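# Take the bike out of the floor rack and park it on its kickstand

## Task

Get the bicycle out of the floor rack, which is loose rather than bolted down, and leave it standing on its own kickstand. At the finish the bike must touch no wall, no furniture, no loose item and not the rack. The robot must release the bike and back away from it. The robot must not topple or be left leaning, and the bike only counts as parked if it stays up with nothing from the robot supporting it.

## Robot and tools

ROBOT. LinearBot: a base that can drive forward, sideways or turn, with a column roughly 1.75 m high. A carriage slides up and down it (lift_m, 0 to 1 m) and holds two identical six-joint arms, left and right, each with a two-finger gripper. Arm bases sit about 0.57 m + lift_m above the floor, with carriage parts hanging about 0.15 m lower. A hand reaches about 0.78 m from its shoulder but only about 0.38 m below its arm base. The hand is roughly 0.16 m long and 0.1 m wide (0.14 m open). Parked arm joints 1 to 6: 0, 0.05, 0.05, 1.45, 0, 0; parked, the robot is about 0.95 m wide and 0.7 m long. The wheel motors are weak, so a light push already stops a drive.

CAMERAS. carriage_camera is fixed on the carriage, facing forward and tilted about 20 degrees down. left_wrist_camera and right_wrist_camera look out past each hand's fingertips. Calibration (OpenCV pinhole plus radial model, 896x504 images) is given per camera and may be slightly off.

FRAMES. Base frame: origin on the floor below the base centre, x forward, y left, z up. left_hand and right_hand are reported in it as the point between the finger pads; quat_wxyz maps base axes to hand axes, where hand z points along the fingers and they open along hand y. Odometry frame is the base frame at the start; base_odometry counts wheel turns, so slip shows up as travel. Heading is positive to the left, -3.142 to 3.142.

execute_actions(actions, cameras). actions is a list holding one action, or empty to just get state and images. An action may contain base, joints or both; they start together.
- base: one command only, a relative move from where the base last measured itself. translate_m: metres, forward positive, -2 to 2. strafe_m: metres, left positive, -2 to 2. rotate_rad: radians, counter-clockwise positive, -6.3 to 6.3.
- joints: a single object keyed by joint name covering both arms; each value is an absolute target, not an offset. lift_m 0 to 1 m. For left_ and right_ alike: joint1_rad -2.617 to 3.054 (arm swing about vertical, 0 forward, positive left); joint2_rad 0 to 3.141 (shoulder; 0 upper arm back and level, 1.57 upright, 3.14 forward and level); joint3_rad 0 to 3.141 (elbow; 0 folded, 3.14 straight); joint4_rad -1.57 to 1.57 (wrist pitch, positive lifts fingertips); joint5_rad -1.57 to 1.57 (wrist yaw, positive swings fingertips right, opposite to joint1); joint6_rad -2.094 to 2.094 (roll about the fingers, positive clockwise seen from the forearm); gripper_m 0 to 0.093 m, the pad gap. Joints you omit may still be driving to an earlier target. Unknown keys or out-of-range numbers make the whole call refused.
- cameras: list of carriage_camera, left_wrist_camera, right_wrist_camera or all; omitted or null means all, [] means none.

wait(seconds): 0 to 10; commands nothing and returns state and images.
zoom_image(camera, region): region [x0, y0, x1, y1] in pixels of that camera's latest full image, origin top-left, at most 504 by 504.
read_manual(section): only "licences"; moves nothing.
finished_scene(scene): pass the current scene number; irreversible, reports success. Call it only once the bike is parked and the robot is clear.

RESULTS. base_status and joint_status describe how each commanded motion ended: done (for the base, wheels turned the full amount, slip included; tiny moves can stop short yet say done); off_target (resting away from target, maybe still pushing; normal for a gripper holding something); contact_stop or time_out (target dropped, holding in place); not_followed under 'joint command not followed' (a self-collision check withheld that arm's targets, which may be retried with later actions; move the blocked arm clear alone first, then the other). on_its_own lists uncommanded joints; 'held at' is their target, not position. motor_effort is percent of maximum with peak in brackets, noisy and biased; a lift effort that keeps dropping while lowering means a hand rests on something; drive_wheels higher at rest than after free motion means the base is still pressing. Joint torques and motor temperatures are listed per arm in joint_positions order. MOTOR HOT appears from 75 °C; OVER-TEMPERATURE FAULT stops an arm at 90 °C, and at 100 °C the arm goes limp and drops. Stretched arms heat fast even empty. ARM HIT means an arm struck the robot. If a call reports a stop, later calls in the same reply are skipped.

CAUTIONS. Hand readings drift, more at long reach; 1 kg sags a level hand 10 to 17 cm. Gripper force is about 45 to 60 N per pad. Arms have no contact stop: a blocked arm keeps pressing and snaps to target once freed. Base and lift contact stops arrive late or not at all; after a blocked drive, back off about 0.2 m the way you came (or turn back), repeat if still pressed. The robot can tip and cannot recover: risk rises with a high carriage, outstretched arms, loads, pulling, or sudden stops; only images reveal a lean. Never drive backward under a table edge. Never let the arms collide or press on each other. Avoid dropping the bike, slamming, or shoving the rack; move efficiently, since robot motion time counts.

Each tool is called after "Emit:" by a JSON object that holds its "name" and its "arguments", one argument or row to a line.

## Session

Emit:
{"name": "execute_actions", "arguments": {
  "actions": [
    {"base":{"rotate_rad":-2.1},"joints":{"lift_m":0.0,"left_joint2_rad":0.05,"left_joint3_rad":0.05,"left_joint4_rad":1.45,"left_joint6_rad":0}}
  ],
  "cameras": ["carriage_camera"]
}}

Emit:
{"name": "execute_actions", "arguments": {
  "actions": [
    {"base":{"rotate_rad":-2.1}}
  ],
  "cameras": ["carriage_camera"]
}}

Scene clock: 3.53 s.
Joint torques (N m, as the arm reports them, + toward a larger angle): left_arm=[ 0.41  3.75  7.24 -0.16  0.05 -0.09] | right_arm=[ 0.22  4.6   6.58 -0.04 -0.01  0.01]
Motor temperatures (°C, as the motors report them): left_arm=[27 34 28 27 28 24] | right_arm=[26 28 30 26 26 27]
base_odometry: x=+0.000 y=+0.000 heading=-2.099 (m, m, rad; odometry frame)
base_status: done
joint_positions: lift_m=+0.000 left_joint1_rad=+0.019 left_joint2_rad=+0.049 left_joint3_rad=+0.048 left_joint4_rad=+1.449 left_joint5_rad=+0.049 left_joint6_rad=+0.000 left_gripper_m=+0.094 right_joint1_rad=+0.014 right_joint2_rad=+0.064 right_joint3_rad=+0.030 right_joint4_rad=+1.463 right_joint5_rad=-0.048 right_joint6_rad=+0.030 right_gripper_m=+0.095
joint_status: all done
motor_effort: lift_m=+29(31) drive_wheels=+21(54) (%)
left_hand: x=+0.2992 y=+0.3079 z=+1.0116 quat_wxyz=(+0.998, +0.024, +0.062, +0.008) (m; base frame)
right_hand: x=+0.3055 y=-0.3069 z=+1.0070 quat_wxyz=(+0.997, -0.023, +0.071, +0.024) (m; base frame)
pictures: carriage_camera
camera_calibration (this result's frames):
carriage_camera: T_world_to_cam=[[-0.0183693, -0.9987, 0.0475582, -0.0497488], [-0.379111, -0.0370569, -0.924609, 0.998774], [0.925169, -0.0350143, -0.377937, 0.196742], [0, 0, 0, 1]] pos_world=[0.195712, -0.00578386, 1.0002]
Images, in order (width x height): carriage_camera 896x504.

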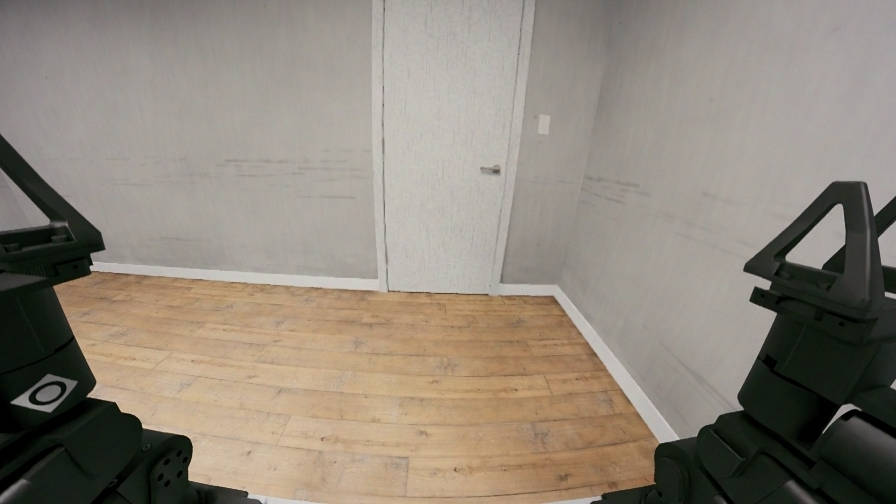

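Scene clock: 7.07 s.
Joint torques (N m, as the arm reports them, + toward a larger angle): left_arm=[ 0.41  3.73  7.28 -0.14  0.06 -0.09] | right_arm=[ 0.21  4.62  6.57 -0.04 -0.01  0.01]
Motor temperatures (°C, as the motors report them): left_arm=[27 34 28 27 28 24] | right_arm=[26 28 30 26 26 27]
base_odometry: x=+0.000 y=+0.000 heading=+2.086 (m, m, rad; odometry frame)
base_status: done
joint_positions: lift_m=+0.000 left_joint1_rad=+0.019 left_joint2_rad=+0.049 left_joint3_rad=+0.048 left_joint4_rad=+1.447 left_joint5_rad=+0.049 left_joint6_rad=+0.000 left_gripper_m=+0.094 right_joint1_rad=+0.014 right_joint2_rad=+0.064 right_joint3_rad=+0.030 right_joint4_rad=+1.463 right_joint5_rad=-0.048 right_joint6_rad=+0.030 right_gripper_m=+0.095
joint_status: not commanded
motor_effort: lift_m=+29(29) drive_wheels=+21(57) (%)
left_hand: x=+0.2997 y=+0.3079 z=+1.0115 quat_wxyz=(+0.998, +0.024, +0.063, +0.008) (m; base frame)
right_hand: x=+0.3055 y=-0.3069 z=+1.0070 quat_wxyz=(+0.997, -0.023, +0.071, +0.024) (m; base frame)
pictures: carriage_camera
camera_calibration (this result's frames):
carriage_camera: T_world_to_cam=[[-0.0183693, -0.9987, 0.0475582, -0.0497488], [-0.379111, -0.0370569, -0.924609, 0.998774], [0.925169, -0.0350143, -0.377937, 0.196742], [0, 0, 0, 1]] pos_world=[0.195712, -0.00578386, 1.0002]
Images, in order (width x height): carriage_camera 896x504.

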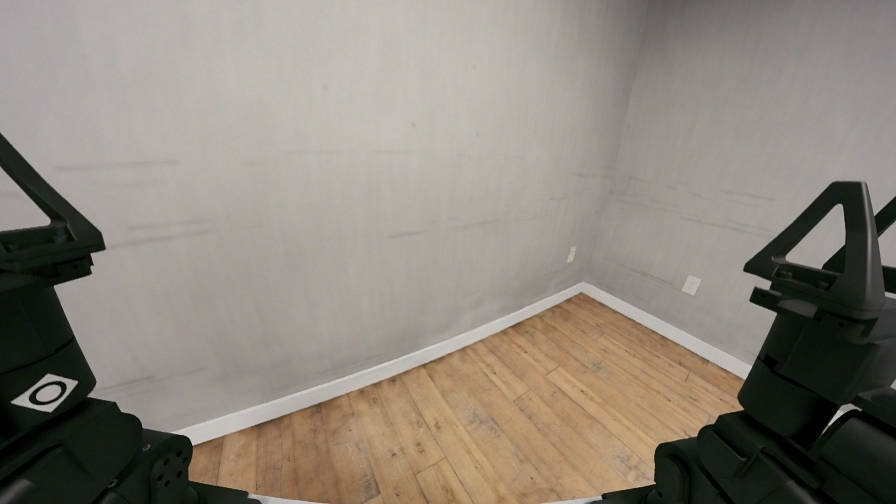

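Must be around heading 0 or −1.

Emit:
{"name": "execute_actions", "arguments": {
  "actions": [
    {"base":{"rotate_rad":-2.6}}
  ],
  "cameras": ["carriage_camera"]
}}

Scene clock: 18.63 s.
Joint torques (N m, as the arm reports them, + toward a larger angle): left_arm=[ 0.41  3.73  7.25 -0.13  0.05 -0.08] | right_arm=[ 0.22  4.61  6.69 -0.02 -0.01  0.01]
Motor temperatures (°C, as the motors report them): left_arm=[27 34 29 27 28 24] | right_arm=[26 29 31 26 26 27]
base_odometry: x=+0.000 y=+0.000 heading=-0.513 (m, m, rad; odometry frame)
base_status: done
joint_positions: lift_m=+0.000 left_joint1_rad=+0.019 left_joint2_rad=+0.049 left_joint3_rad=+0.048 left_joint4_rad=+1.446 left_joint5_rad=+0.049 left_joint6_rad=+0.000 left_gripper_m=+0.094 right_joint1_rad=+0.014 right_joint2_rad=+0.064 right_joint3_rad=+0.030 right_joint4_rad=+1.462 right_joint5_rad=-0.048 right_joint6_rad=+0.030 right_gripper_m=+0.095
joint_status: not commanded
motor_effort: lift_m=+29(31) drive_wheels=+19(53) (%)
left_hand: x=+0.3001 y=+0.3079 z=+1.0115 quat_wxyz=(+0.998, +0.024, +0.063, +0.008) (m; base frame)
right_hand: x=+0.3056 y=-0.3069 z=+1.0070 quat_wxyz=(+0.997, -0.023, +0.071, +0.024) (m; base frame)
pictures: carriage_camera
camera_calibration (this result's frames):
carriage_camera: T_world_to_cam=[[-0.0183693, -0.9987, 0.0475582, -0.0497488], [-0.379111, -0.0370569, -0.924609, 0.998774], [0.925169, -0.0350143, -0.377937, 0.196742], [0, 0, 0, 1]] pos_world=[0.195712, -0.00578386, 1.0002]
Images, in order (width x height): carriage_camera 896x504.

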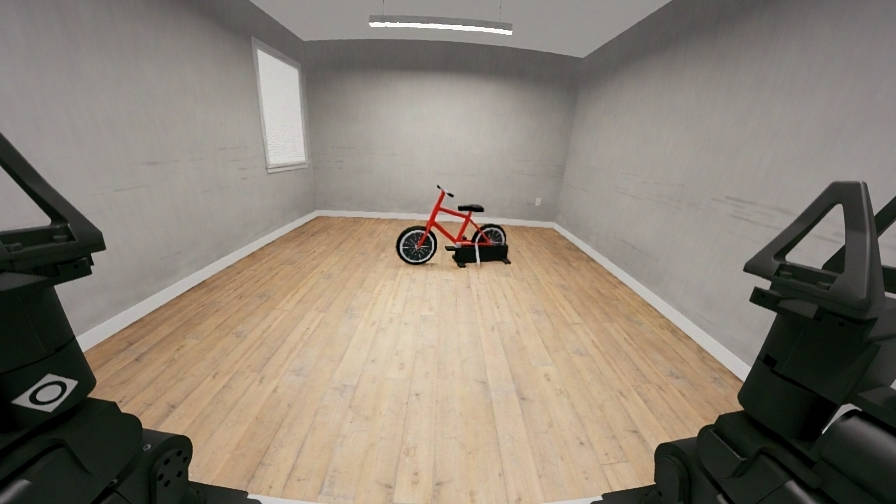

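Emit:
{"name": "execute_actions", "arguments": {
  "actions": [
    {"base":{"translate_m":1.3}}
  ],
  "cameras": ["carriage_camera"]
}}

Scene clock: 29.10 s.
Joint torques (N m, as the arm reports them, + toward a larger angle): left_arm=[ 0.4   3.71  7.31 -0.14  0.06 -0.1 ] | right_arm=[ 0.22  4.53  6.6  -0.03 -0.01  0.01]
Motor temperatures (°C, as the motors report them): left_arm=[27 34 30 27 28 24] | right_arm=[26 29 31 26 26 27]
base_odometry: x=+1.132 y=-0.639 heading=-0.514 (m, m, rad; odometry frame)
base_status: done
joint_positions: lift_m=+0.000 left_joint1_rad=+0.019 left_joint2_rad=+0.049 left_joint3_rad=+0.048 left_joint4_rad=+1.449 left_joint5_rad=+0.049 left_joint6_rad=+0.000 left_gripper_m=+0.094 right_joint1_rad=+0.014 right_joint2_rad=+0.064 right_joint3_rad=+0.030 right_joint4_rad=+1.464 right_joint5_rad=-0.048 right_joint6_rad=+0.030 right_gripper_m=+0.095
joint_status: not commanded
motor_effort: lift_m=+30(29) drive_wheels=-13(59) (%)
left_hand: x=+0.2993 y=+0.3079 z=+1.0116 quat_wxyz=(+0.998, +0.024, +0.062, +0.008) (m; base frame)
right_hand: x=+0.3052 y=-0.3069 z=+1.0070 quat_wxyz=(+0.997, -0.023, +0.070, +0.024) (m; base frame)
pictures: carriage_camera
camera_calibration (this result's frames):
carriage_camera: T_world_to_cam=[[-0.0183693, -0.9987, 0.0475582, -0.0497488], [-0.379111, -0.0370569, -0.924609, 0.998774], [0.925169, -0.0350143, -0.377937, 0.196743], [0, 0, 0, 1]] pos_world=[0.195712, -0.00578386, 1.0002]
Images, in order (width x height): carriage_camera 896x504.

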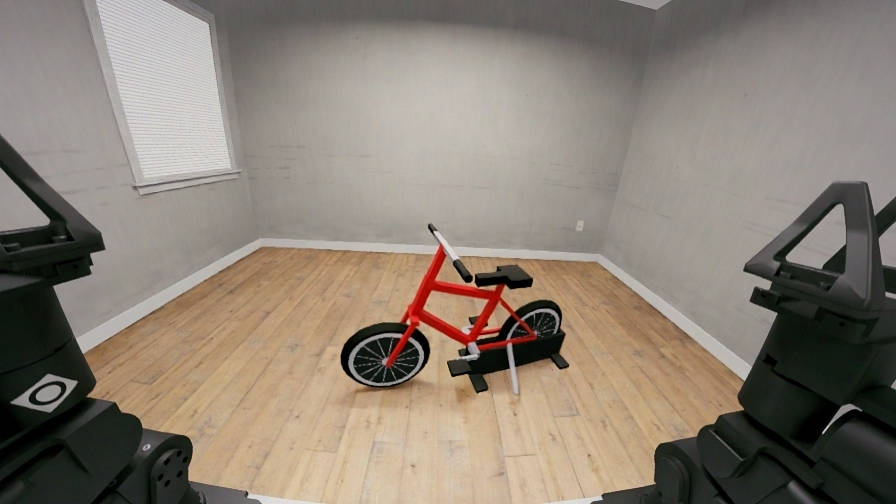

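Emit:
{"name": "execute_actions", "arguments": {
  "actions": [
    {"base":{"rotate_rad":0.43}}
  ],
  "cameras": []
}}

Emit:
{"name": "execute_actions", "arguments": {
  "actions": [
    {"base":{"strafe_m":-0.29},"joints":{"right_joint2_rad":2.0,"right_joint3_rad":1.7,"right_joint4_rad":-1.27,"right_joint5_rad":0,"right_joint6_rad":-1.57}}
  ],
  "cameras": ["carriage_camera","right_wrist_camera"]
}}

Scene clock: 41.97 s.
Joint torques (N m, as the arm reports them, + toward a larger angle): left_arm=[ 0.41  3.75  7.3  -0.15  0.05 -0.09] | right_arm=[ 0.22  4.59  6.6  -0.03 -0.01  0.01]
Motor temperatures (°C, as the motors report them): left_arm=[27 34 30 27 28 24] | right_arm=[26 29 32 26 26 27]
base_odometry: x=+1.132 y=-0.639 heading=-0.085 (m, m, rad; odometry frame)
base_status: done
joint_positions: lift_m=+0.000 left_joint1_rad=+0.019 left_joint2_rad=+0.049 left_joint3_rad=+0.048 left_joint4_rad=+1.448 left_joint5_rad=+0.049 left_joint6_rad=+0.000 left_gripper_m=+0.094 right_joint1_rad=+0.014 right_joint2_rad=+0.064 right_joint3_rad=+0.030 right_joint4_rad=+1.465 right_joint5_rad=-0.048 right_joint6_rad=+0.030 right_gripper_m=+0.095
joint_status: not commanded
motor_effort: lift_m=+30(29) drive_wheels=+20(37) (%)
left_hand: x=+0.2995 y=+0.3079 z=+1.0115 quat_wxyz=(+0.998, +0.024, +0.062, +0.008) (m; base frame)
right_hand: x=+0.3048 y=-0.3069 z=+1.0071 quat_wxyz=(+0.997, -0.023, +0.070, +0.024) (m; base frame)
pictures: none
No camera images: the call's "cameras" was empty. Leave "cameras" out to get every camera's image.

Scene clock: 44.40 s.
Joint torques (N m, as the arm reports them, + toward a larger angle): left_arm=[ 0.41  3.7   7.25 -0.15  0.05 -0.09] | right_arm=[  0.2  -10.55   8.43   0.42  -0.07  -0.06]
Motor temperatures (°C, as the motors report them): left_arm=[27 34 30 27 28 24] | right_arm=[26 29 32 26 26 27]
base_odometry: x=+1.108 y=-0.928 heading=-0.084 (m, m, rad; odometry frame)
base_status: done
joint_positions: lift_m=+0.000 left_joint1_rad=+0.019 left_joint2_rad=+0.049 left_joint3_rad=+0.048 left_joint4_rad=+1.448 left_joint5_rad=+0.049 left_joint6_rad=+0.000 left_gripper_m=+0.094 right_joint1_rad=+0.014 right_joint2_rad=+1.997 right_joint3_rad=+1.684 right_joint4_rad=-1.265 right_joint5_rad=-0.002 right_joint6_rad=-1.562 right_gripper_m=+0.095
joint_status: all done
motor_effort: lift_m=+30(29) drive_wheels=-12(45) (%)
left_hand: x=+0.2995 y=+0.3079 z=+1.0115 quat_wxyz=(+0.998, +0.024, +0.062, +0.008) (m; base frame)
right_hand: x=+0.6463 y=-0.3099 z=+0.6712 quat_wxyz=(-0.002, -0.709, +0.705, +0.004) (m; base frame)
pictures: carriage_camera, right_wrist_camera
camera_calibration (this result's frames):
carriage_camera: T_world_to_cam=[[-0.0183693, -0.9987, 0.0475582, -0.0497488], [-0.379111, -0.0370569, -0.924609, 0.998774], [0.925169, -0.0350143, -0.377937, 0.196743], [0, 0, 0, 1]] pos_world=[0.195712, -0.00578386, 1.0002]
right_wrist_camera: T_world_to_cam=[[0.998839, -0.013966, 0.0461025, -0.687717], [-0.0391428, -0.793136, 0.607786, -0.62603], [0.0280772, -0.608885, -0.792761, 0.449573], [0, 0, 0, 1]] pos_world=[0.649791, -0.232393, 0.768602]
Images, in order (width x height): carriage_camera 896x504, right_wrist_camera 896x504.

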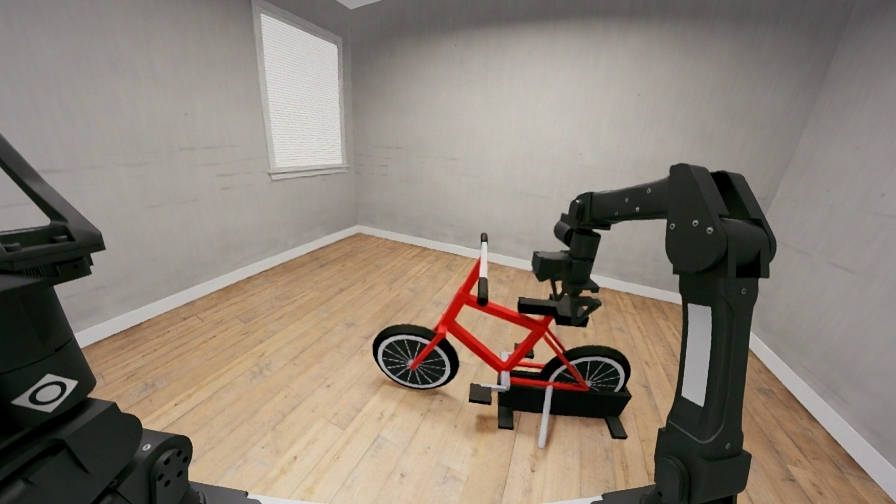

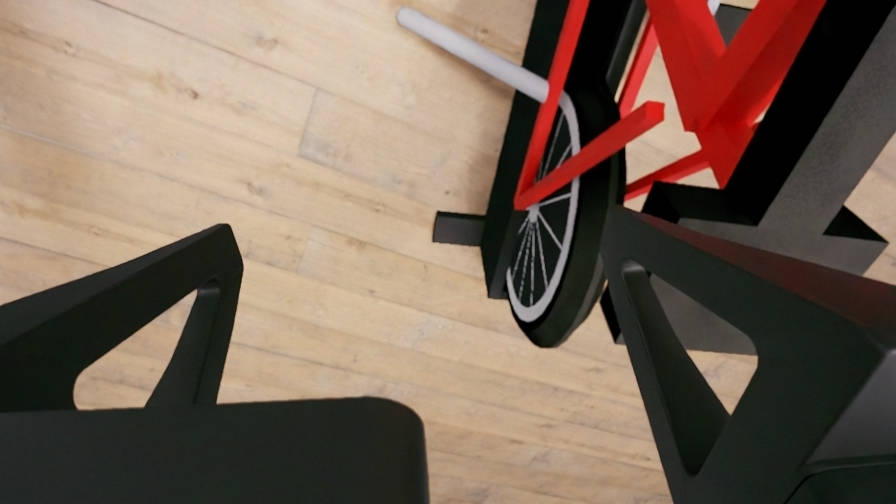

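Emit:
{"name": "execute_actions", "arguments": {
  "actions": [
    {"base":{"translate_m":0.03},"joints":{"lift_m":0.08}}
  ],
  "cameras": []
}}

Emit:
{"name": "execute_actions", "arguments": {
  "actions": [
    {"base":{"translate_m":0.08},"joints":{"right_joint2_rad":2.4,"right_joint3_rad":1.87,"right_joint4_rad":-1.02}}
  ],
  "cameras": ["carriage_camera","right_wrist_camera"]
}}

Scene clock: 57.07 s.
Joint torques (N m, as the arm reports them, + toward a larger angle): left_arm=[ 0.43  3.73  7.24 -0.15  0.05 -0.09] | right_arm=[  0.18 -10.85   7.72   0.45  -0.07  -0.06]
Motor temperatures (°C, as the motors report them): left_arm=[27 34 31 27 28 24] | right_arm=[26 33 34 26 26 27]
base_odometry: x=+1.137 y=-0.931 heading=-0.085 (m, m, rad; odometry frame)
base_status: done
joint_positions: lift_m=+0.080 left_joint1_rad=+0.019 left_joint2_rad=+0.049 left_joint3_rad=+0.048 left_joint4_rad=+1.448 left_joint5_rad=+0.049 left_joint6_rad=+0.000 left_gripper_m=+0.094 right_joint1_rad=+0.015 right_joint2_rad=+1.998 right_joint3_rad=+1.693 right_joint4_rad=-1.266 right_joint5_rad=-0.002 right_joint6_rad=-1.562 right_gripper_m=+0.095
joint_status: all done
motor_effort: lift_m=+35(44) drive_wheels=-9(34) (%)
left_hand: x=+0.2994 y=+0.3079 z=+1.0911 quat_wxyz=(+0.998, +0.024, +0.062, +0.008) (m; base frame)
right_hand: x=+0.6484 y=-0.3098 z=+0.7528 quat_wxyz=(+0.001, -0.709, +0.705, +0.001) (m; base frame)
pictures: none
No camera images: the call's "cameras" was empty. Leave "cameras" out to get every camera's image.

Scene clock: 58.47 s.
Joint torques (N m, as the arm reports them, + toward a larger angle): left_arm=[ 0.37  3.72  7.27 -0.15  0.06 -0.09] | right_arm=[  0.11 -14.99   6.79   0.47  -0.07  -0.05]
Motor temperatures (°C, as the motors report them): left_arm=[27 33 31 27 28 24] | right_arm=[26 34 34 26 26 27]
base_odometry: x=+1.217 y=-0.938 heading=-0.086 (m, m, rad; odometry frame)
base_status: done
joint_positions: lift_m=+0.080 left_joint1_rad=+0.019 left_joint2_rad=+0.049 left_joint3_rad=+0.048 left_joint4_rad=+1.449 left_joint5_rad=+0.049 left_joint6_rad=+0.000 left_gripper_m=+0.094 right_joint1_rad=+0.015 right_joint2_rad=+2.409 right_joint3_rad=+1.872 right_joint4_rad=-1.015 right_joint5_rad=-0.002 right_joint6_rad=-1.562 right_gripper_m=+0.095
joint_status: all done
motor_effort: lift_m=+34(36) drive_wheels=-8(50) (%)
left_hand: x=+0.2993 y=+0.3079 z=+1.0911 quat_wxyz=(+0.998, +0.024, +0.062, +0.008) (m; base frame)
right_hand: x=+0.7295 y=-0.3086 z=+0.6314 quat_wxyz=(+0.007, -0.709, +0.705, -0.006) (m; base frame)
pictures: carriage_camera, right_wrist_camera
camera_calibration (this result's frames):
carriage_camera: T_world_to_cam=[[-0.0183693, -0.9987, 0.0475582, -0.0535334], [-0.379111, -0.0370569, -0.924609, 1.07235], [0.925169, -0.0350143, -0.377937, 0.226818], [0, 0, 0, 1]] pos_world=[0.195712, -0.00578386, 1.07978]
right_wrist_camera: T_world_to_cam=[[0.997322, -0.0128252, 0.0719991, -0.78381], [-0.0539909, -0.793183, 0.606585, -0.585992], [0.0493289, -0.608848, -0.791751, 0.400366], [0, 0, 0, 1]] pos_world=[0.730323, -0.231089, 0.728878]
Images, in order (width x height): carriage_camera 896x504, right_wrist_camera 896x504.

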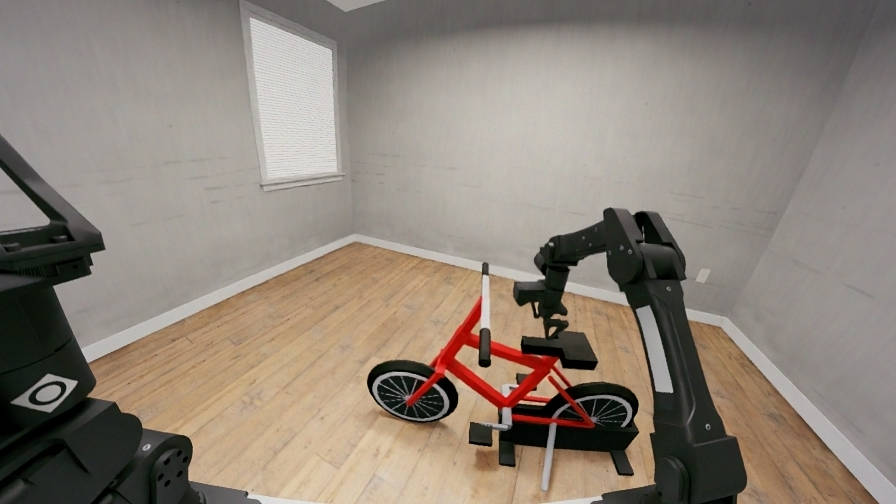

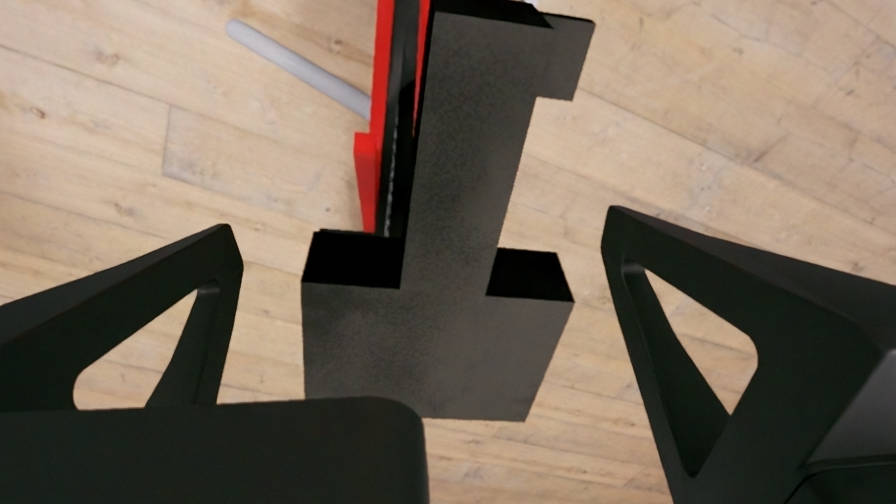

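Emit:
{"name": "execute_actions", "arguments": {
  "actions": [
    {"base":{"strafe_m":0.06}}
  ],
  "cameras": []
}}

Emit:
{"name": "execute_actions", "arguments": {
  "actions": [
    {"base":{"translate_m":0.015},"joints":{"lift_m":0.0}}
  ],
  "cameras": ["carriage_camera","right_wrist_camera"]
}}

Scene clock: 67.20 s.
Joint torques (N m, as the arm reports them, + toward a larger angle): left_arm=[ 0.42  3.7   7.3  -0.16  0.06 -0.09] | right_arm=[  0.2  -15.     6.76   0.48  -0.09  -0.06]
Motor temperatures (°C, as the motors report them): left_arm=[27 33 31 27 28 24] | right_arm=[26 38 34 26 26 27]
base_odometry: x=+1.223 y=-0.878 heading=-0.086 (m, m, rad; odometry frame)
base_status: done
joint_positions: lift_m=+0.080 left_joint1_rad=+0.019 left_joint2_rad=+0.049 left_joint3_rad=+0.048 left_joint4_rad=+1.449 left_joint5_rad=+0.049 left_joint6_rad=+0.000 left_gripper_m=+0.094 right_joint1_rad=+0.014 right_joint2_rad=+2.409 right_joint3_rad=+1.872 right_joint4_rad=-1.016 right_joint5_rad=-0.002 right_joint6_rad=-1.562 right_gripper_m=+0.095
joint_status: not commanded
motor_effort: lift_m=+35(36) drive_wheels=-7(45) (%)
left_hand: x=+0.2993 y=+0.3079 z=+1.0911 quat_wxyz=(+0.998, +0.024, +0.062, +0.008) (m; base frame)
right_hand: x=+0.7293 y=-0.3089 z=+0.6314 quat_wxyz=(+0.007, -0.709, +0.705, -0.006) (m; base frame)
pictures: none
No camera images: the call's "cameras" was empty. Leave "cameras" out to get every camera's image.

Scene clock: 68.07 s.
Joint torques (N m, as the arm reports them, + toward a larger angle): left_arm=[ 0.37  3.73  7.26 -0.18  0.05 -0.09] | right_arm=[  0.26 -14.23   6.77   0.54  -0.1   -0.06]
Motor temperatures (°C, as the motors report them): left_arm=[27 33 31 27 28 24] | right_arm=[26 38 34 26 26 27]
base_odometry: x=+1.237 y=-0.880 heading=-0.085 (m, m, rad; odometry frame)
base_status: done
joint_positions: lift_m=+0.000 left_joint1_rad=+0.019 left_joint2_rad=+0.049 left_joint3_rad=+0.048 left_joint4_rad=+1.449 left_joint5_rad=+0.049 left_joint6_rad=+0.000 left_gripper_m=+0.094 right_joint1_rad=+0.014 right_joint2_rad=+2.400 right_joint3_rad=+1.872 right_joint4_rad=-1.019 right_joint5_rad=+0.000 right_joint6_rad=-1.562 right_gripper_m=+0.095
joint_status: all done
motor_effort: lift_m=+30(31) drive_wheels=-8(26) (%)
left_hand: x=+0.2992 y=+0.3079 z=+1.0116 quat_wxyz=(+0.998, +0.024, +0.062, +0.008) (m; base frame)
right_hand: x=+0.7296 y=-0.3092 z=+0.5558 quat_wxyz=(+0.008, -0.709, +0.705, -0.008) (m; base frame)
pictures: carriage_camera, right_wrist_camera
camera_calibration (this result's frames):
carriage_camera: T_world_to_cam=[[-0.0183693, -0.9987, 0.0475582, -0.0497478], [-0.379111, -0.0370569, -0.924609, 0.998754], [0.925169, -0.0350143, -0.377937, 0.196734], [0, 0, 0, 1]] pos_world=[0.195712, -0.00578386, 1.00018]
right_wrist_camera: T_world_to_cam=[[0.99697, -0.0135088, 0.0766043, -0.781067], [-0.0574124, -0.792252, 0.607487, -0.538341], [0.0524835, -0.610044, -0.790628, 0.336851], [0, 0, 0, 1]] pos_world=[0.730114, -0.23156, 0.653192]
Images, in order (width x height): carriage_camera 896x504, right_wrist_camera 896x504.

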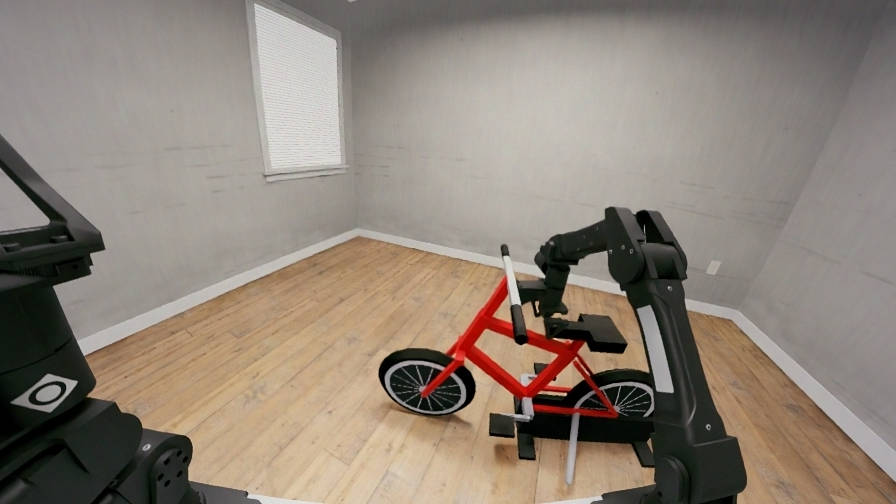

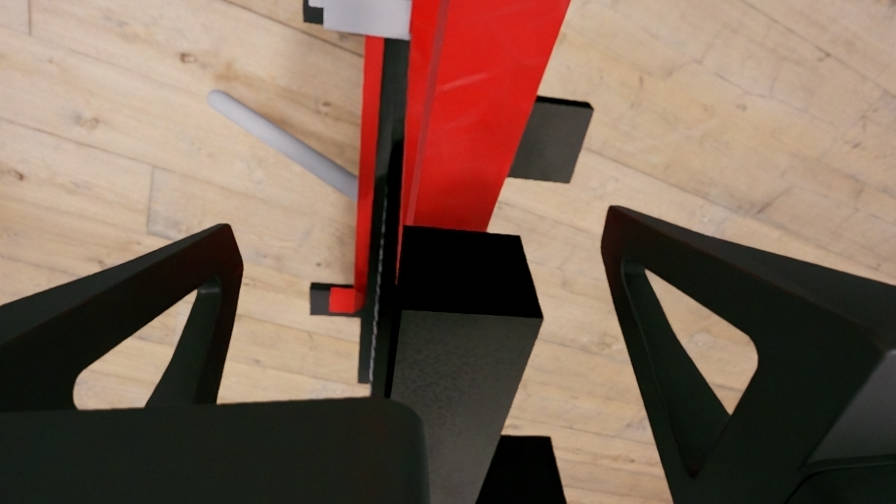

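Near the nose tip; shift back a little, lower, grip.

Emit:
{"name": "execute_actions", "arguments": {
  "actions": [
    {"base":{"strafe_m":-0.03},"joints":{"right_joint2_rad":2.47,"right_joint4_rad":-0.95}}
  ],
  "cameras": []
}}

Emit:
{"name": "execute_actions", "arguments": {
  "actions": [
    {"joints":{"right_gripper_m":0.0}}
  ],
  "cameras": []
}}

Emit:
{"name": "execute_actions", "arguments": {
  "actions": [
    {"base":{"strafe_m":0.35},"joints":{"right_joint2_rad":2.44}}
  ],
  "cameras": ["carriage_camera","right_wrist_camera"]
}}

Scene clock: 81.00 s.
Joint torques (N m, as the arm reports them, + toward a larger angle): left_arm=[ 0.39  3.7   7.28 -0.17  0.06 -0.1 ] | right_arm=[  0.24 -14.05   6.65   0.59  -0.08   0.  ]
Motor temperatures (°C, as the motors report them): left_arm=[27 33 31 27 28 24] | right_arm=[26 42 34 26 26 27]
base_odometry: x=+1.235 y=-0.909 heading=-0.085 (m, m, rad; odometry frame)
base_status: done
joint_positions: lift_m=+0.000 left_joint1_rad=+0.019 left_joint2_rad=+0.049 left_joint3_rad=+0.048 left_joint4_rad=+1.449 left_joint5_rad=+0.049 left_joint6_rad=+0.000 left_gripper_m=+0.094 right_joint1_rad=+0.015 right_joint2_rad=+2.465 right_joint3_rad=+1.872 right_joint4_rad=-0.957 right_joint5_rad=-0.002 right_joint6_rad=-1.570 right_gripper_m=+0.095
joint_status: all done
motor_effort: lift_m=+30(30) drive_wheels=-5(47) (%)
left_hand: x=+0.2992 y=+0.3079 z=+1.0116 quat_wxyz=(+0.998, +0.024, +0.062, +0.008) (m; base frame)
right_hand: x=+0.7349 y=-0.3085 z=+0.5273 quat_wxyz=(+0.008, -0.712, +0.702, -0.006) (m; base frame)
pictures: none
No camera images: the call's "cameras" was empty. Leave "cameras" out to get every camera's image.

Scene clock: 81.73 s.
Joint torques (N m, as the arm reports them, + toward a larger angle): left_arm=[ 0.39  3.73  7.29 -0.15  0.06 -0.1 ] | right_arm=[  0.22 -14.13   6.58   0.43  -0.09  -0.1 ]
Motor temperatures (°C, as the motors report them): left_arm=[27 33 31 27 28 24] | right_arm=[26 42 34 26 26 27]
base_odometry: x=+1.235 y=-0.909 heading=-0.085 (m, m, rad; odometry frame)
base_status: not commanded
joint_positions: lift_m=+0.000 left_joint1_rad=+0.019 left_joint2_rad=+0.049 left_joint3_rad=+0.048 left_joint4_rad=+1.449 left_joint5_rad=+0.049 left_joint6_rad=+0.000 left_gripper_m=+0.094 right_joint1_rad=+0.015 right_joint2_rad=+2.465 right_joint3_rad=+1.872 right_joint4_rad=-0.936 right_joint5_rad=-0.002 right_joint6_rad=-1.558 right_gripper_m=+0.041
joint_status: right_gripper_m off_target (ended at +0.041, target +0.000)
motor_effort: lift_m=+31(30) drive_wheels=-7(7) (%)
left_hand: x=+0.2992 y=+0.3079 z=+1.0116 quat_wxyz=(+0.998, +0.024, +0.062, +0.008) (m; base frame)
right_hand: x=+0.7402 y=-0.3084 z=+0.5275 quat_wxyz=(+0.016, -0.708, +0.706, -0.014) (m; base frame)
pictures: none
No camera images: the call's "cameras" was empty. Leave "cameras" out to get every camera's image.

Scene clock: 84.40 s.
Joint torques (N m, as the arm reports them, + toward a larger angle): left_arm=[ 0.39  3.72  7.24 -0.16  0.05 -0.09] | right_arm=[  4.06 -16.86   6.85   0.28  -1.12  -0.68]
Motor temperatures (°C, as the motors report them): left_arm=[27 33 31 27 28 24] | right_arm=[26 44 34 26 26 27]
base_odometry: x=+1.265 y=-0.561 heading=-0.085 (m, m, rad; odometry frame)
base_status: done
joint_positions: lift_m=+0.000 left_joint1_rad=+0.019 left_joint2_rad=+0.049 left_joint3_rad=+0.048 left_joint4_rad=+1.449 left_joint5_rad=+0.049 left_joint6_rad=+0.000 left_gripper_m=+0.094 right_joint1_rad=-0.026 right_joint2_rad=+2.467 right_joint3_rad=+1.872 right_joint4_rad=-0.917 right_joint5_rad=+0.091 right_joint6_rad=-1.493 right_gripper_m=+0.040
joint_status: all done
motor_effort: lift_m=+29(30) drive_wheels=+4(61) (%)
left_hand: x=+0.2991 y=+0.3079 z=+1.0116 quat_wxyz=(+0.998, +0.024, +0.062, +0.008) (m; base frame)
right_hand: x=+0.7440 y=-0.3437 z=+0.5274 quat_wxyz=(-0.010, -0.668, +0.742, -0.053) (m; base frame)
pictures: carriage_camera, right_wrist_camera
camera_calibration (this result's frames):
carriage_camera: T_world_to_cam=[[-0.0183693, -0.9987, 0.0475582, -0.0497478], [-0.379111, -0.0370569, -0.924609, 0.998754], [0.925169, -0.0350143, -0.377937, 0.196734], [0, 0, 0, 1]] pos_world=[0.195712, -0.00578386, 1.00018]
right_wrist_camera: T_world_to_cam=[[0.985917, -0.116294, 0.12018, -0.843711], [-0.167001, -0.722709, 0.670673, -0.475399], [0.00885988, -0.681298, -0.731952, 0.269618], [0, 0, 0, 1]] pos_world=[0.750049, -0.258004, 0.617582]
Images, in order (width x height): carriage_camera 896x504, right_wrist_camera 896x504.

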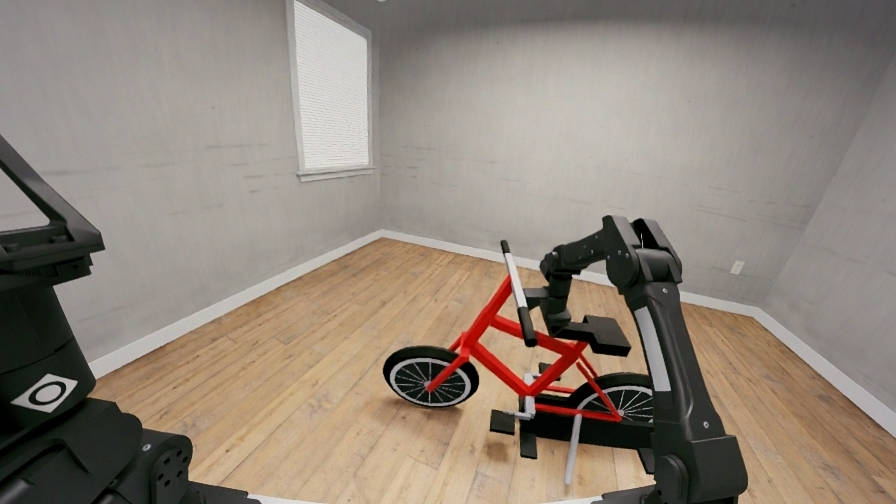

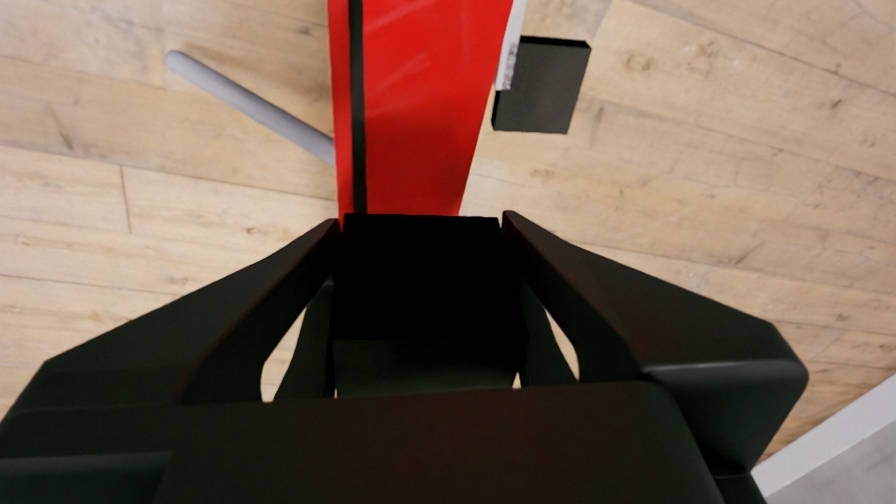

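Emit:
{"name": "execute_actions", "arguments": {
  "actions": [
    {"base":{"translate_m":0.06}}
  ],
  "cameras": []
}}

Emit:
{"name": "execute_actions", "arguments": {
  "actions": [
    {"base":{"strafe_m":0.3},"joints":{"right_joint2_rad":2.44}}
  ],
  "cameras": ["carriage_camera","right_wrist_camera"]
}}

Scene clock: 92.87 s.
Joint torques (N m, as the arm reports them, + toward a larger angle): left_arm=[ 0.4   3.71  7.25 -0.17  0.06 -0.09] | right_arm=[  2.91 -16.14   6.83   0.99  -0.82  -0.77]
Motor temperatures (°C, as the motors report them): left_arm=[27 33 31 27 28 24] | right_arm=[26 48 34 26 26 27]
base_odometry: x=+1.325 y=-0.566 heading=-0.084 (m, m, rad; odometry frame)
base_status: done
joint_positions: lift_m=+0.000 left_joint1_rad=+0.019 left_joint2_rad=+0.049 left_joint3_rad=+0.048 left_joint4_rad=+1.449 left_joint5_rad=+0.049 left_joint6_rad=+0.000 left_gripper_m=+0.094 right_joint1_rad=-0.013 right_joint2_rad=+2.462 right_joint3_rad=+1.867 right_joint4_rad=-1.006 right_joint5_rad=+0.060 right_joint6_rad=-1.482 right_gripper_m=+0.040
joint_status: not commanded
motor_effort: lift_m=+30(31) drive_wheels=+9(42) (%)
left_hand: x=+0.2991 y=+0.3079 z=+1.0116 quat_wxyz=(+0.998, +0.024, +0.062, +0.008) (m; base frame)
right_hand: x=+0.7218 y=-0.3320 z=+0.5279 quat_wxyz=(-0.031, -0.670, +0.742, -0.012) (m; base frame)
pictures: none
No camera images: the call's "cameras" was empty. Leave "cameras" out to get every camera's image.

Scene clock: 94.43 s.
Joint torques (N m, as the arm reports them, + toward a larger angle): left_arm=[ 0.4   3.75  7.25 -0.18  0.06 -0.09] | right_arm=[ -0.64 -15.99   7.33   0.63  -0.11  -0.79]
Motor temperatures (°C, as the motors report them): left_arm=[27 33 31 27 28 24] | right_arm=[26 48 34 26 26 27]
base_odometry: x=+1.333 y=-0.475 heading=-0.086 (m, m, rad; odometry frame)
base_status: strafe_m contact_stop (by the wheels' count: +0.091 of +0.300)
joint_positions: lift_m=+0.000 left_joint1_rad=+0.019 left_joint2_rad=+0.049 left_joint3_rad=+0.048 left_joint4_rad=+1.450 left_joint5_rad=+0.049 left_joint6_rad=+0.000 left_gripper_m=+0.094 right_joint1_rad=+0.022 right_joint2_rad=+2.460 right_joint3_rad=+1.864 right_joint4_rad=-0.959 right_joint5_rad=+0.002 right_joint6_rad=-1.480 right_gripper_m=+0.040
joint_status: all done
motor_effort: lift_m=+28(30) drive_wheels=-6(67) (%)
left_hand: x=+0.2990 y=+0.3080 z=+1.0116 quat_wxyz=(+0.998, +0.024, +0.061, +0.008) (m; base frame)
right_hand: x=+0.7327 y=-0.3059 z=+0.5277 quat_wxyz=(+0.005, -0.682, +0.731, -0.006) (m; base frame)
pictures: carriage_camera, right_wrist_camera
camera_calibration (this result's frames):
carriage_camera: T_world_to_cam=[[-0.0183693, -0.9987, 0.0475582, -0.0497477], [-0.379111, -0.0370569, -0.924609, 0.998753], [0.925169, -0.0350143, -0.377937, 0.196734], [0, 0, 0, 1]] pos_world=[0.195712, -0.00578386, 1.00018]
right_wrist_camera: T_world_to_cam=[[0.993671, -0.0879128, 0.0699208, -0.798799], [-0.11232, -0.785182, 0.608994, -0.476877], [0.0013622, -0.612993, -0.790087, 0.352777], [0, 0, 0, 1]] pos_world=[0.7397, -0.228411, 0.624992]
Images, in order (width x height): carriage_camera 896x504, right_wrist_camera 896x504.

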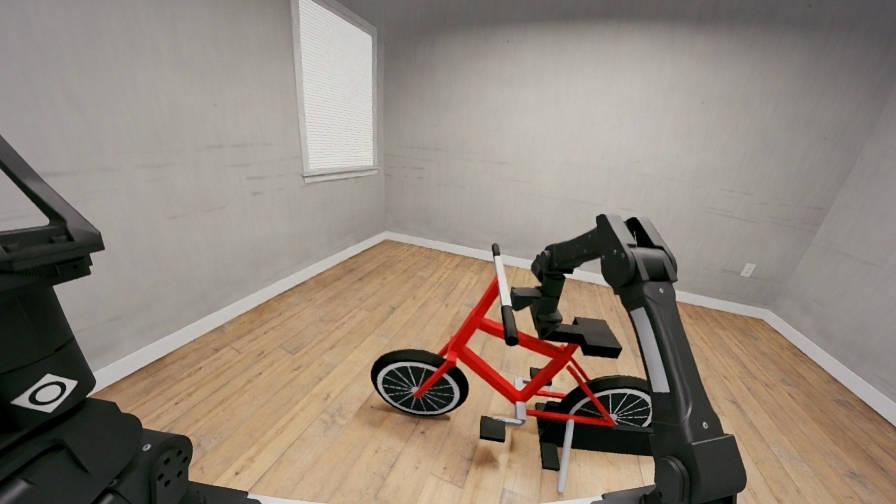

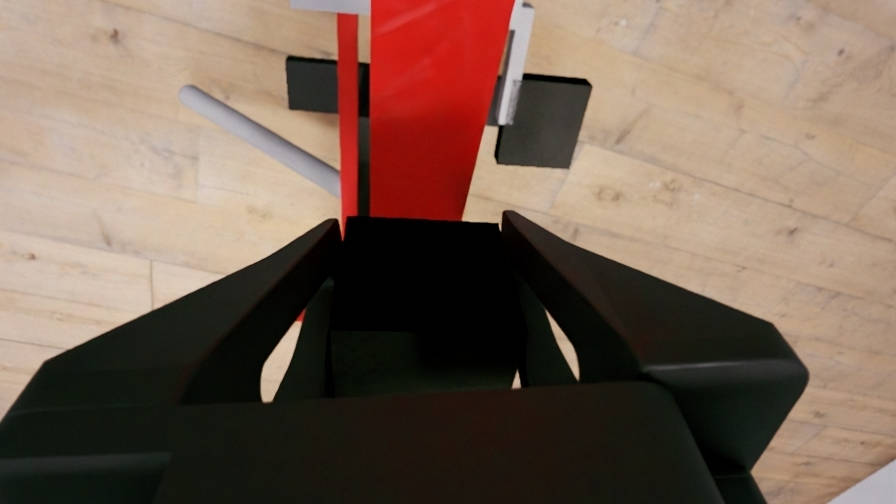

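Emit:
{"name": "execute_actions", "arguments": {
  "actions": [
    {"base":{"strafe_m":0.3},"joints":{"right_joint2_rad":2.44}}
  ],
  "cameras": ["carriage_camera","right_wrist_camera"]
}}

Scene clock: 102.37 s.
Joint torques (N m, as the arm reports them, + toward a larger angle): left_arm=[ 0.39  3.71  7.3  -0.18  0.08 -0.09] | right_arm=[  1.72 -16.15   7.41   0.54  -0.61  -0.55]
Motor temperatures (°C, as the motors report them): left_arm=[27 33 32 27 28 24] | right_arm=[26 50 34 26 26 27]
base_odometry: x=+1.339 y=-0.408 heading=-0.086 (m, m, rad; odometry frame)
base_status: strafe_m contact_stop (by the wheels' count: +0.067 of +0.300)
joint_positions: lift_m=+0.000 left_joint1_rad=+0.019 left_joint2_rad=+0.049 left_joint3_rad=+0.048 left_joint4_rad=+1.450 left_joint5_rad=+0.048 left_joint6_rad=+0.000 left_gripper_m=+0.094 right_joint1_rad=-0.001 right_joint2_rad=+2.461 right_joint3_rad=+1.864 right_joint4_rad=-0.948 right_joint5_rad=+0.046 right_joint6_rad=-1.505 right_gripper_m=+0.040
joint_status: all done
motor_effort: lift_m=+31(30) drive_wheels=-3(50) (%)
left_hand: x=+0.2989 y=+0.3080 z=+1.0116 quat_wxyz=(+0.998, +0.024, +0.061, +0.008) (m; base frame)
right_hand: x=+0.7354 y=-0.3242 z=+0.5275 quat_wxyz=(-0.006, -0.683, +0.730, -0.026) (m; base frame)
pictures: carriage_camera, right_wrist_camera
camera_calibration (this result's frames):
carriage_camera: T_world_to_cam=[[-0.0183693, -0.9987, 0.0475582, -0.0497475], [-0.379111, -0.0370569, -0.924609, 0.998748], [0.925169, -0.0350143, -0.377937, 0.196732], [0, 0, 0, 1]] pos_world=[0.195712, -0.00578386, 1.00017]
right_wrist_camera: T_world_to_cam=[[0.993071, -0.082762, 0.0834344, -0.808004], [-0.11709, -0.757426, 0.642336, -0.495832], [0.0100344, -0.647655, -0.761868, 0.308867], [0, 0, 0, 1]] pos_world=[0.741248, -0.242389, 0.621222]
Images, in order (width x height): carriage_camera 896x504, right_wrist_camera 896x504.

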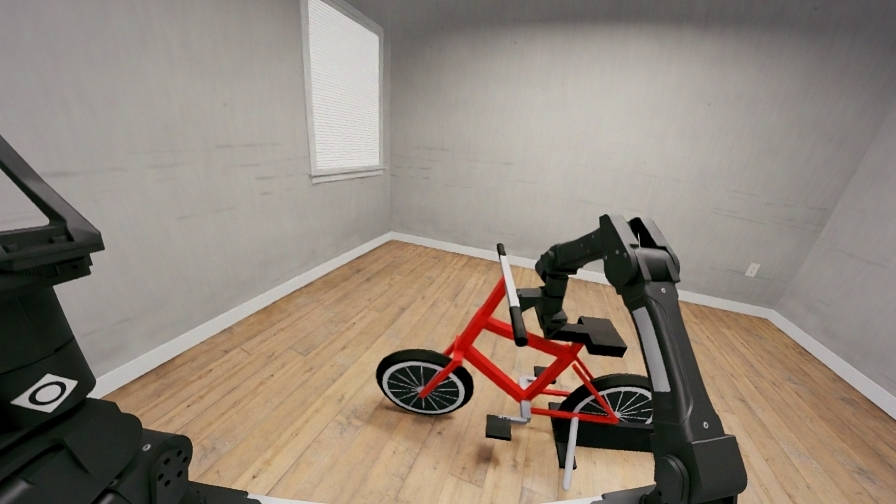

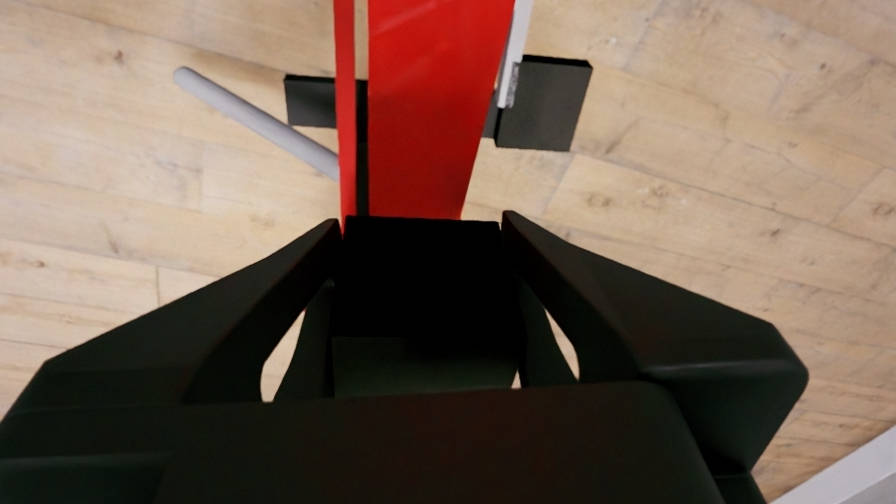

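Emit:
{"name": "execute_actions", "arguments": {
  "actions": [
    {"base":{"translate_m":0.06},"joints":{"lift_m":0.04}}
  ],
  "cameras": []
}}

Emit:
{"name": "execute_actions", "arguments": {
  "actions": [
    {"base":{"strafe_m":0.3},"joints":{"right_joint2_rad":2.44}}
  ],
  "cameras": ["carriage_camera","right_wrist_camera"]
}}

Scene clock: 113.00 s.
Joint torques (N m, as the arm reports them, + toward a larger angle): left_arm=[ 0.4   3.72  7.25 -0.19  0.06 -0.1 ] | right_arm=[  2.04 -21.39   9.28   0.35  -0.47  -0.68]
Motor temperatures (°C, as the motors report them): left_arm=[27 33 32 27 28 24] | right_arm=[26 54 35 26 26 27]
base_odometry: x=+1.399 y=-0.413 heading=-0.086 (m, m, rad; odometry frame)
base_status: done
joint_positions: lift_m=+0.039 left_joint1_rad=+0.019 left_joint2_rad=+0.049 left_joint3_rad=+0.048 left_joint4_rad=+1.451 left_joint5_rad=+0.048 left_joint6_rad=+0.000 left_gripper_m=+0.094 right_joint1_rad=-0.003 right_joint2_rad=+2.524 right_joint3_rad=+1.835 right_joint4_rad=-0.950 right_joint5_rad=+0.029 right_joint6_rad=-1.493 right_gripper_m=+0.040
joint_status: all done
motor_effort: lift_m=+40(46) drive_wheels=+5(40) (%)
left_hand: x=+0.2988 y=+0.3080 z=+1.0509 quat_wxyz=(+0.998, +0.024, +0.061, +0.008) (m; base frame)
right_hand: x=+0.7134 y=-0.3222 z=+0.5326 quat_wxyz=(-0.035, -0.678, +0.734, +0.012) (m; base frame)
pictures: none
No camera images: the call's "cameras" was empty. Leave "cameras" out to get every camera's image.

Scene clock: 115.03 s.
Joint torques (N m, as the arm reports them, + toward a larger angle): left_arm=[ 0.39  3.69  7.27 -0.18  0.07 -0.09] | right_arm=[ -0.02 -21.22   9.85  -0.17   0.24  -0.58]
Motor temperatures (°C, as the motors report them): left_arm=[27 33 32 27 28 24] | right_arm=[26 55 35 26 26 27]
base_odometry: x=+1.411 y=-0.287 heading=-0.086 (m, m, rad; odometry frame)
base_status: strafe_m contact_stop (by the wheels' count: +0.126 of +0.300)
joint_positions: lift_m=+0.039 left_joint1_rad=+0.019 left_joint2_rad=+0.049 left_joint3_rad=+0.048 left_joint4_rad=+1.451 left_joint5_rad=+0.048 left_joint6_rad=+0.000 left_gripper_m=+0.094 right_joint1_rad=+0.018 right_joint2_rad=+2.520 right_joint3_rad=+1.831 right_joint4_rad=-0.891 right_joint5_rad=-0.031 right_joint6_rad=-1.507 right_gripper_m=+0.040
joint_status: right_joint2_rad off_target (ended at +2.520, target +2.440)
motor_effort: lift_m=+40(39) drive_wheels=-11(66) (%)
left_hand: x=+0.2988 y=+0.3081 z=+1.0509 quat_wxyz=(+0.998, +0.023, +0.061, +0.008) (m; base frame)
right_hand: x=+0.7268 y=-0.3023 z=+0.5328 quat_wxyz=(+0.007, -0.690, +0.723, +0.014) (m; base frame)
pictures: carriage_camera, right_wrist_camera
camera_calibration (this result's frames):
carriage_camera: T_world_to_cam=[[-0.0183693, -0.9987, 0.0475582, -0.0516165], [-0.379111, -0.0370569, -0.924609, 1.03509], [0.925169, -0.0350143, -0.377937, 0.211585], [0, 0, 0, 1]] pos_world=[0.195712, -0.00578386, 1.03947]
right_wrist_camera: T_world_to_cam=[[0.996892, -0.0668219, 0.0417316, -0.773888], [-0.0785915, -0.806625, 0.585815, -0.49644], [-0.00548354, -0.587274, -0.809369, 0.381973], [0, 0, 0, 1]] pos_world=[0.734561, -0.22783, 0.632275]
Images, in order (width x height): carriage_camera 896x504, right_wrist_camera 896x504.

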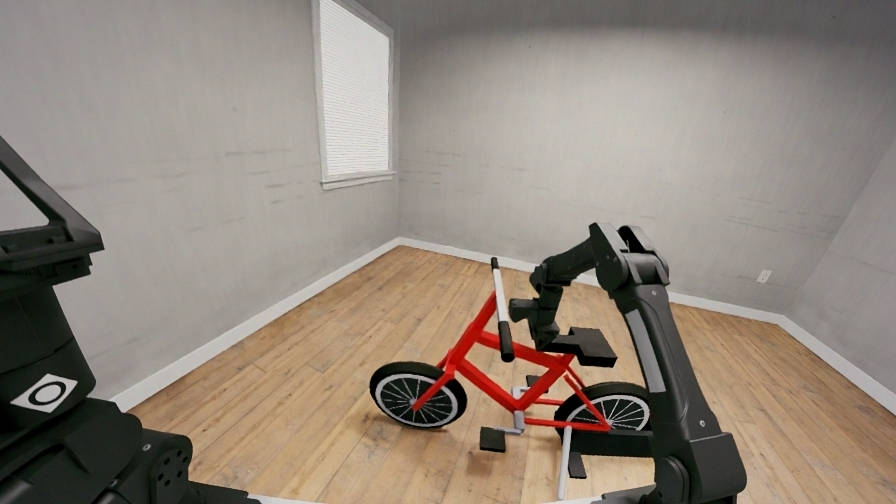

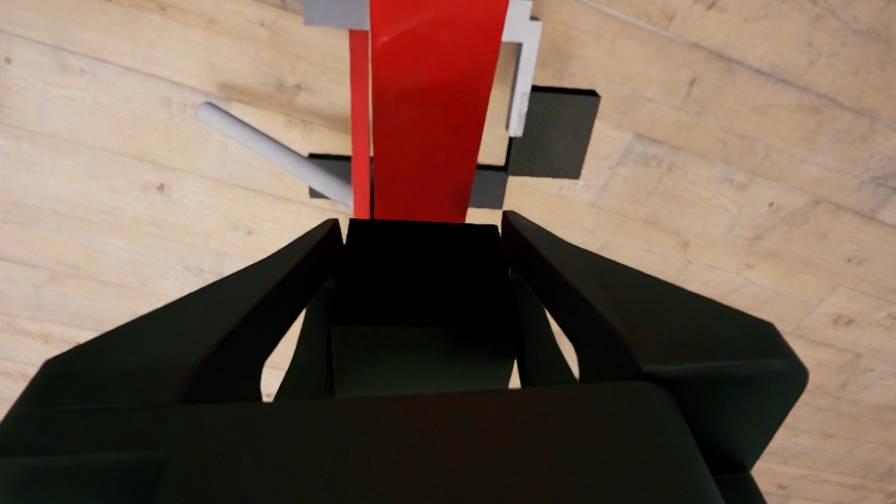

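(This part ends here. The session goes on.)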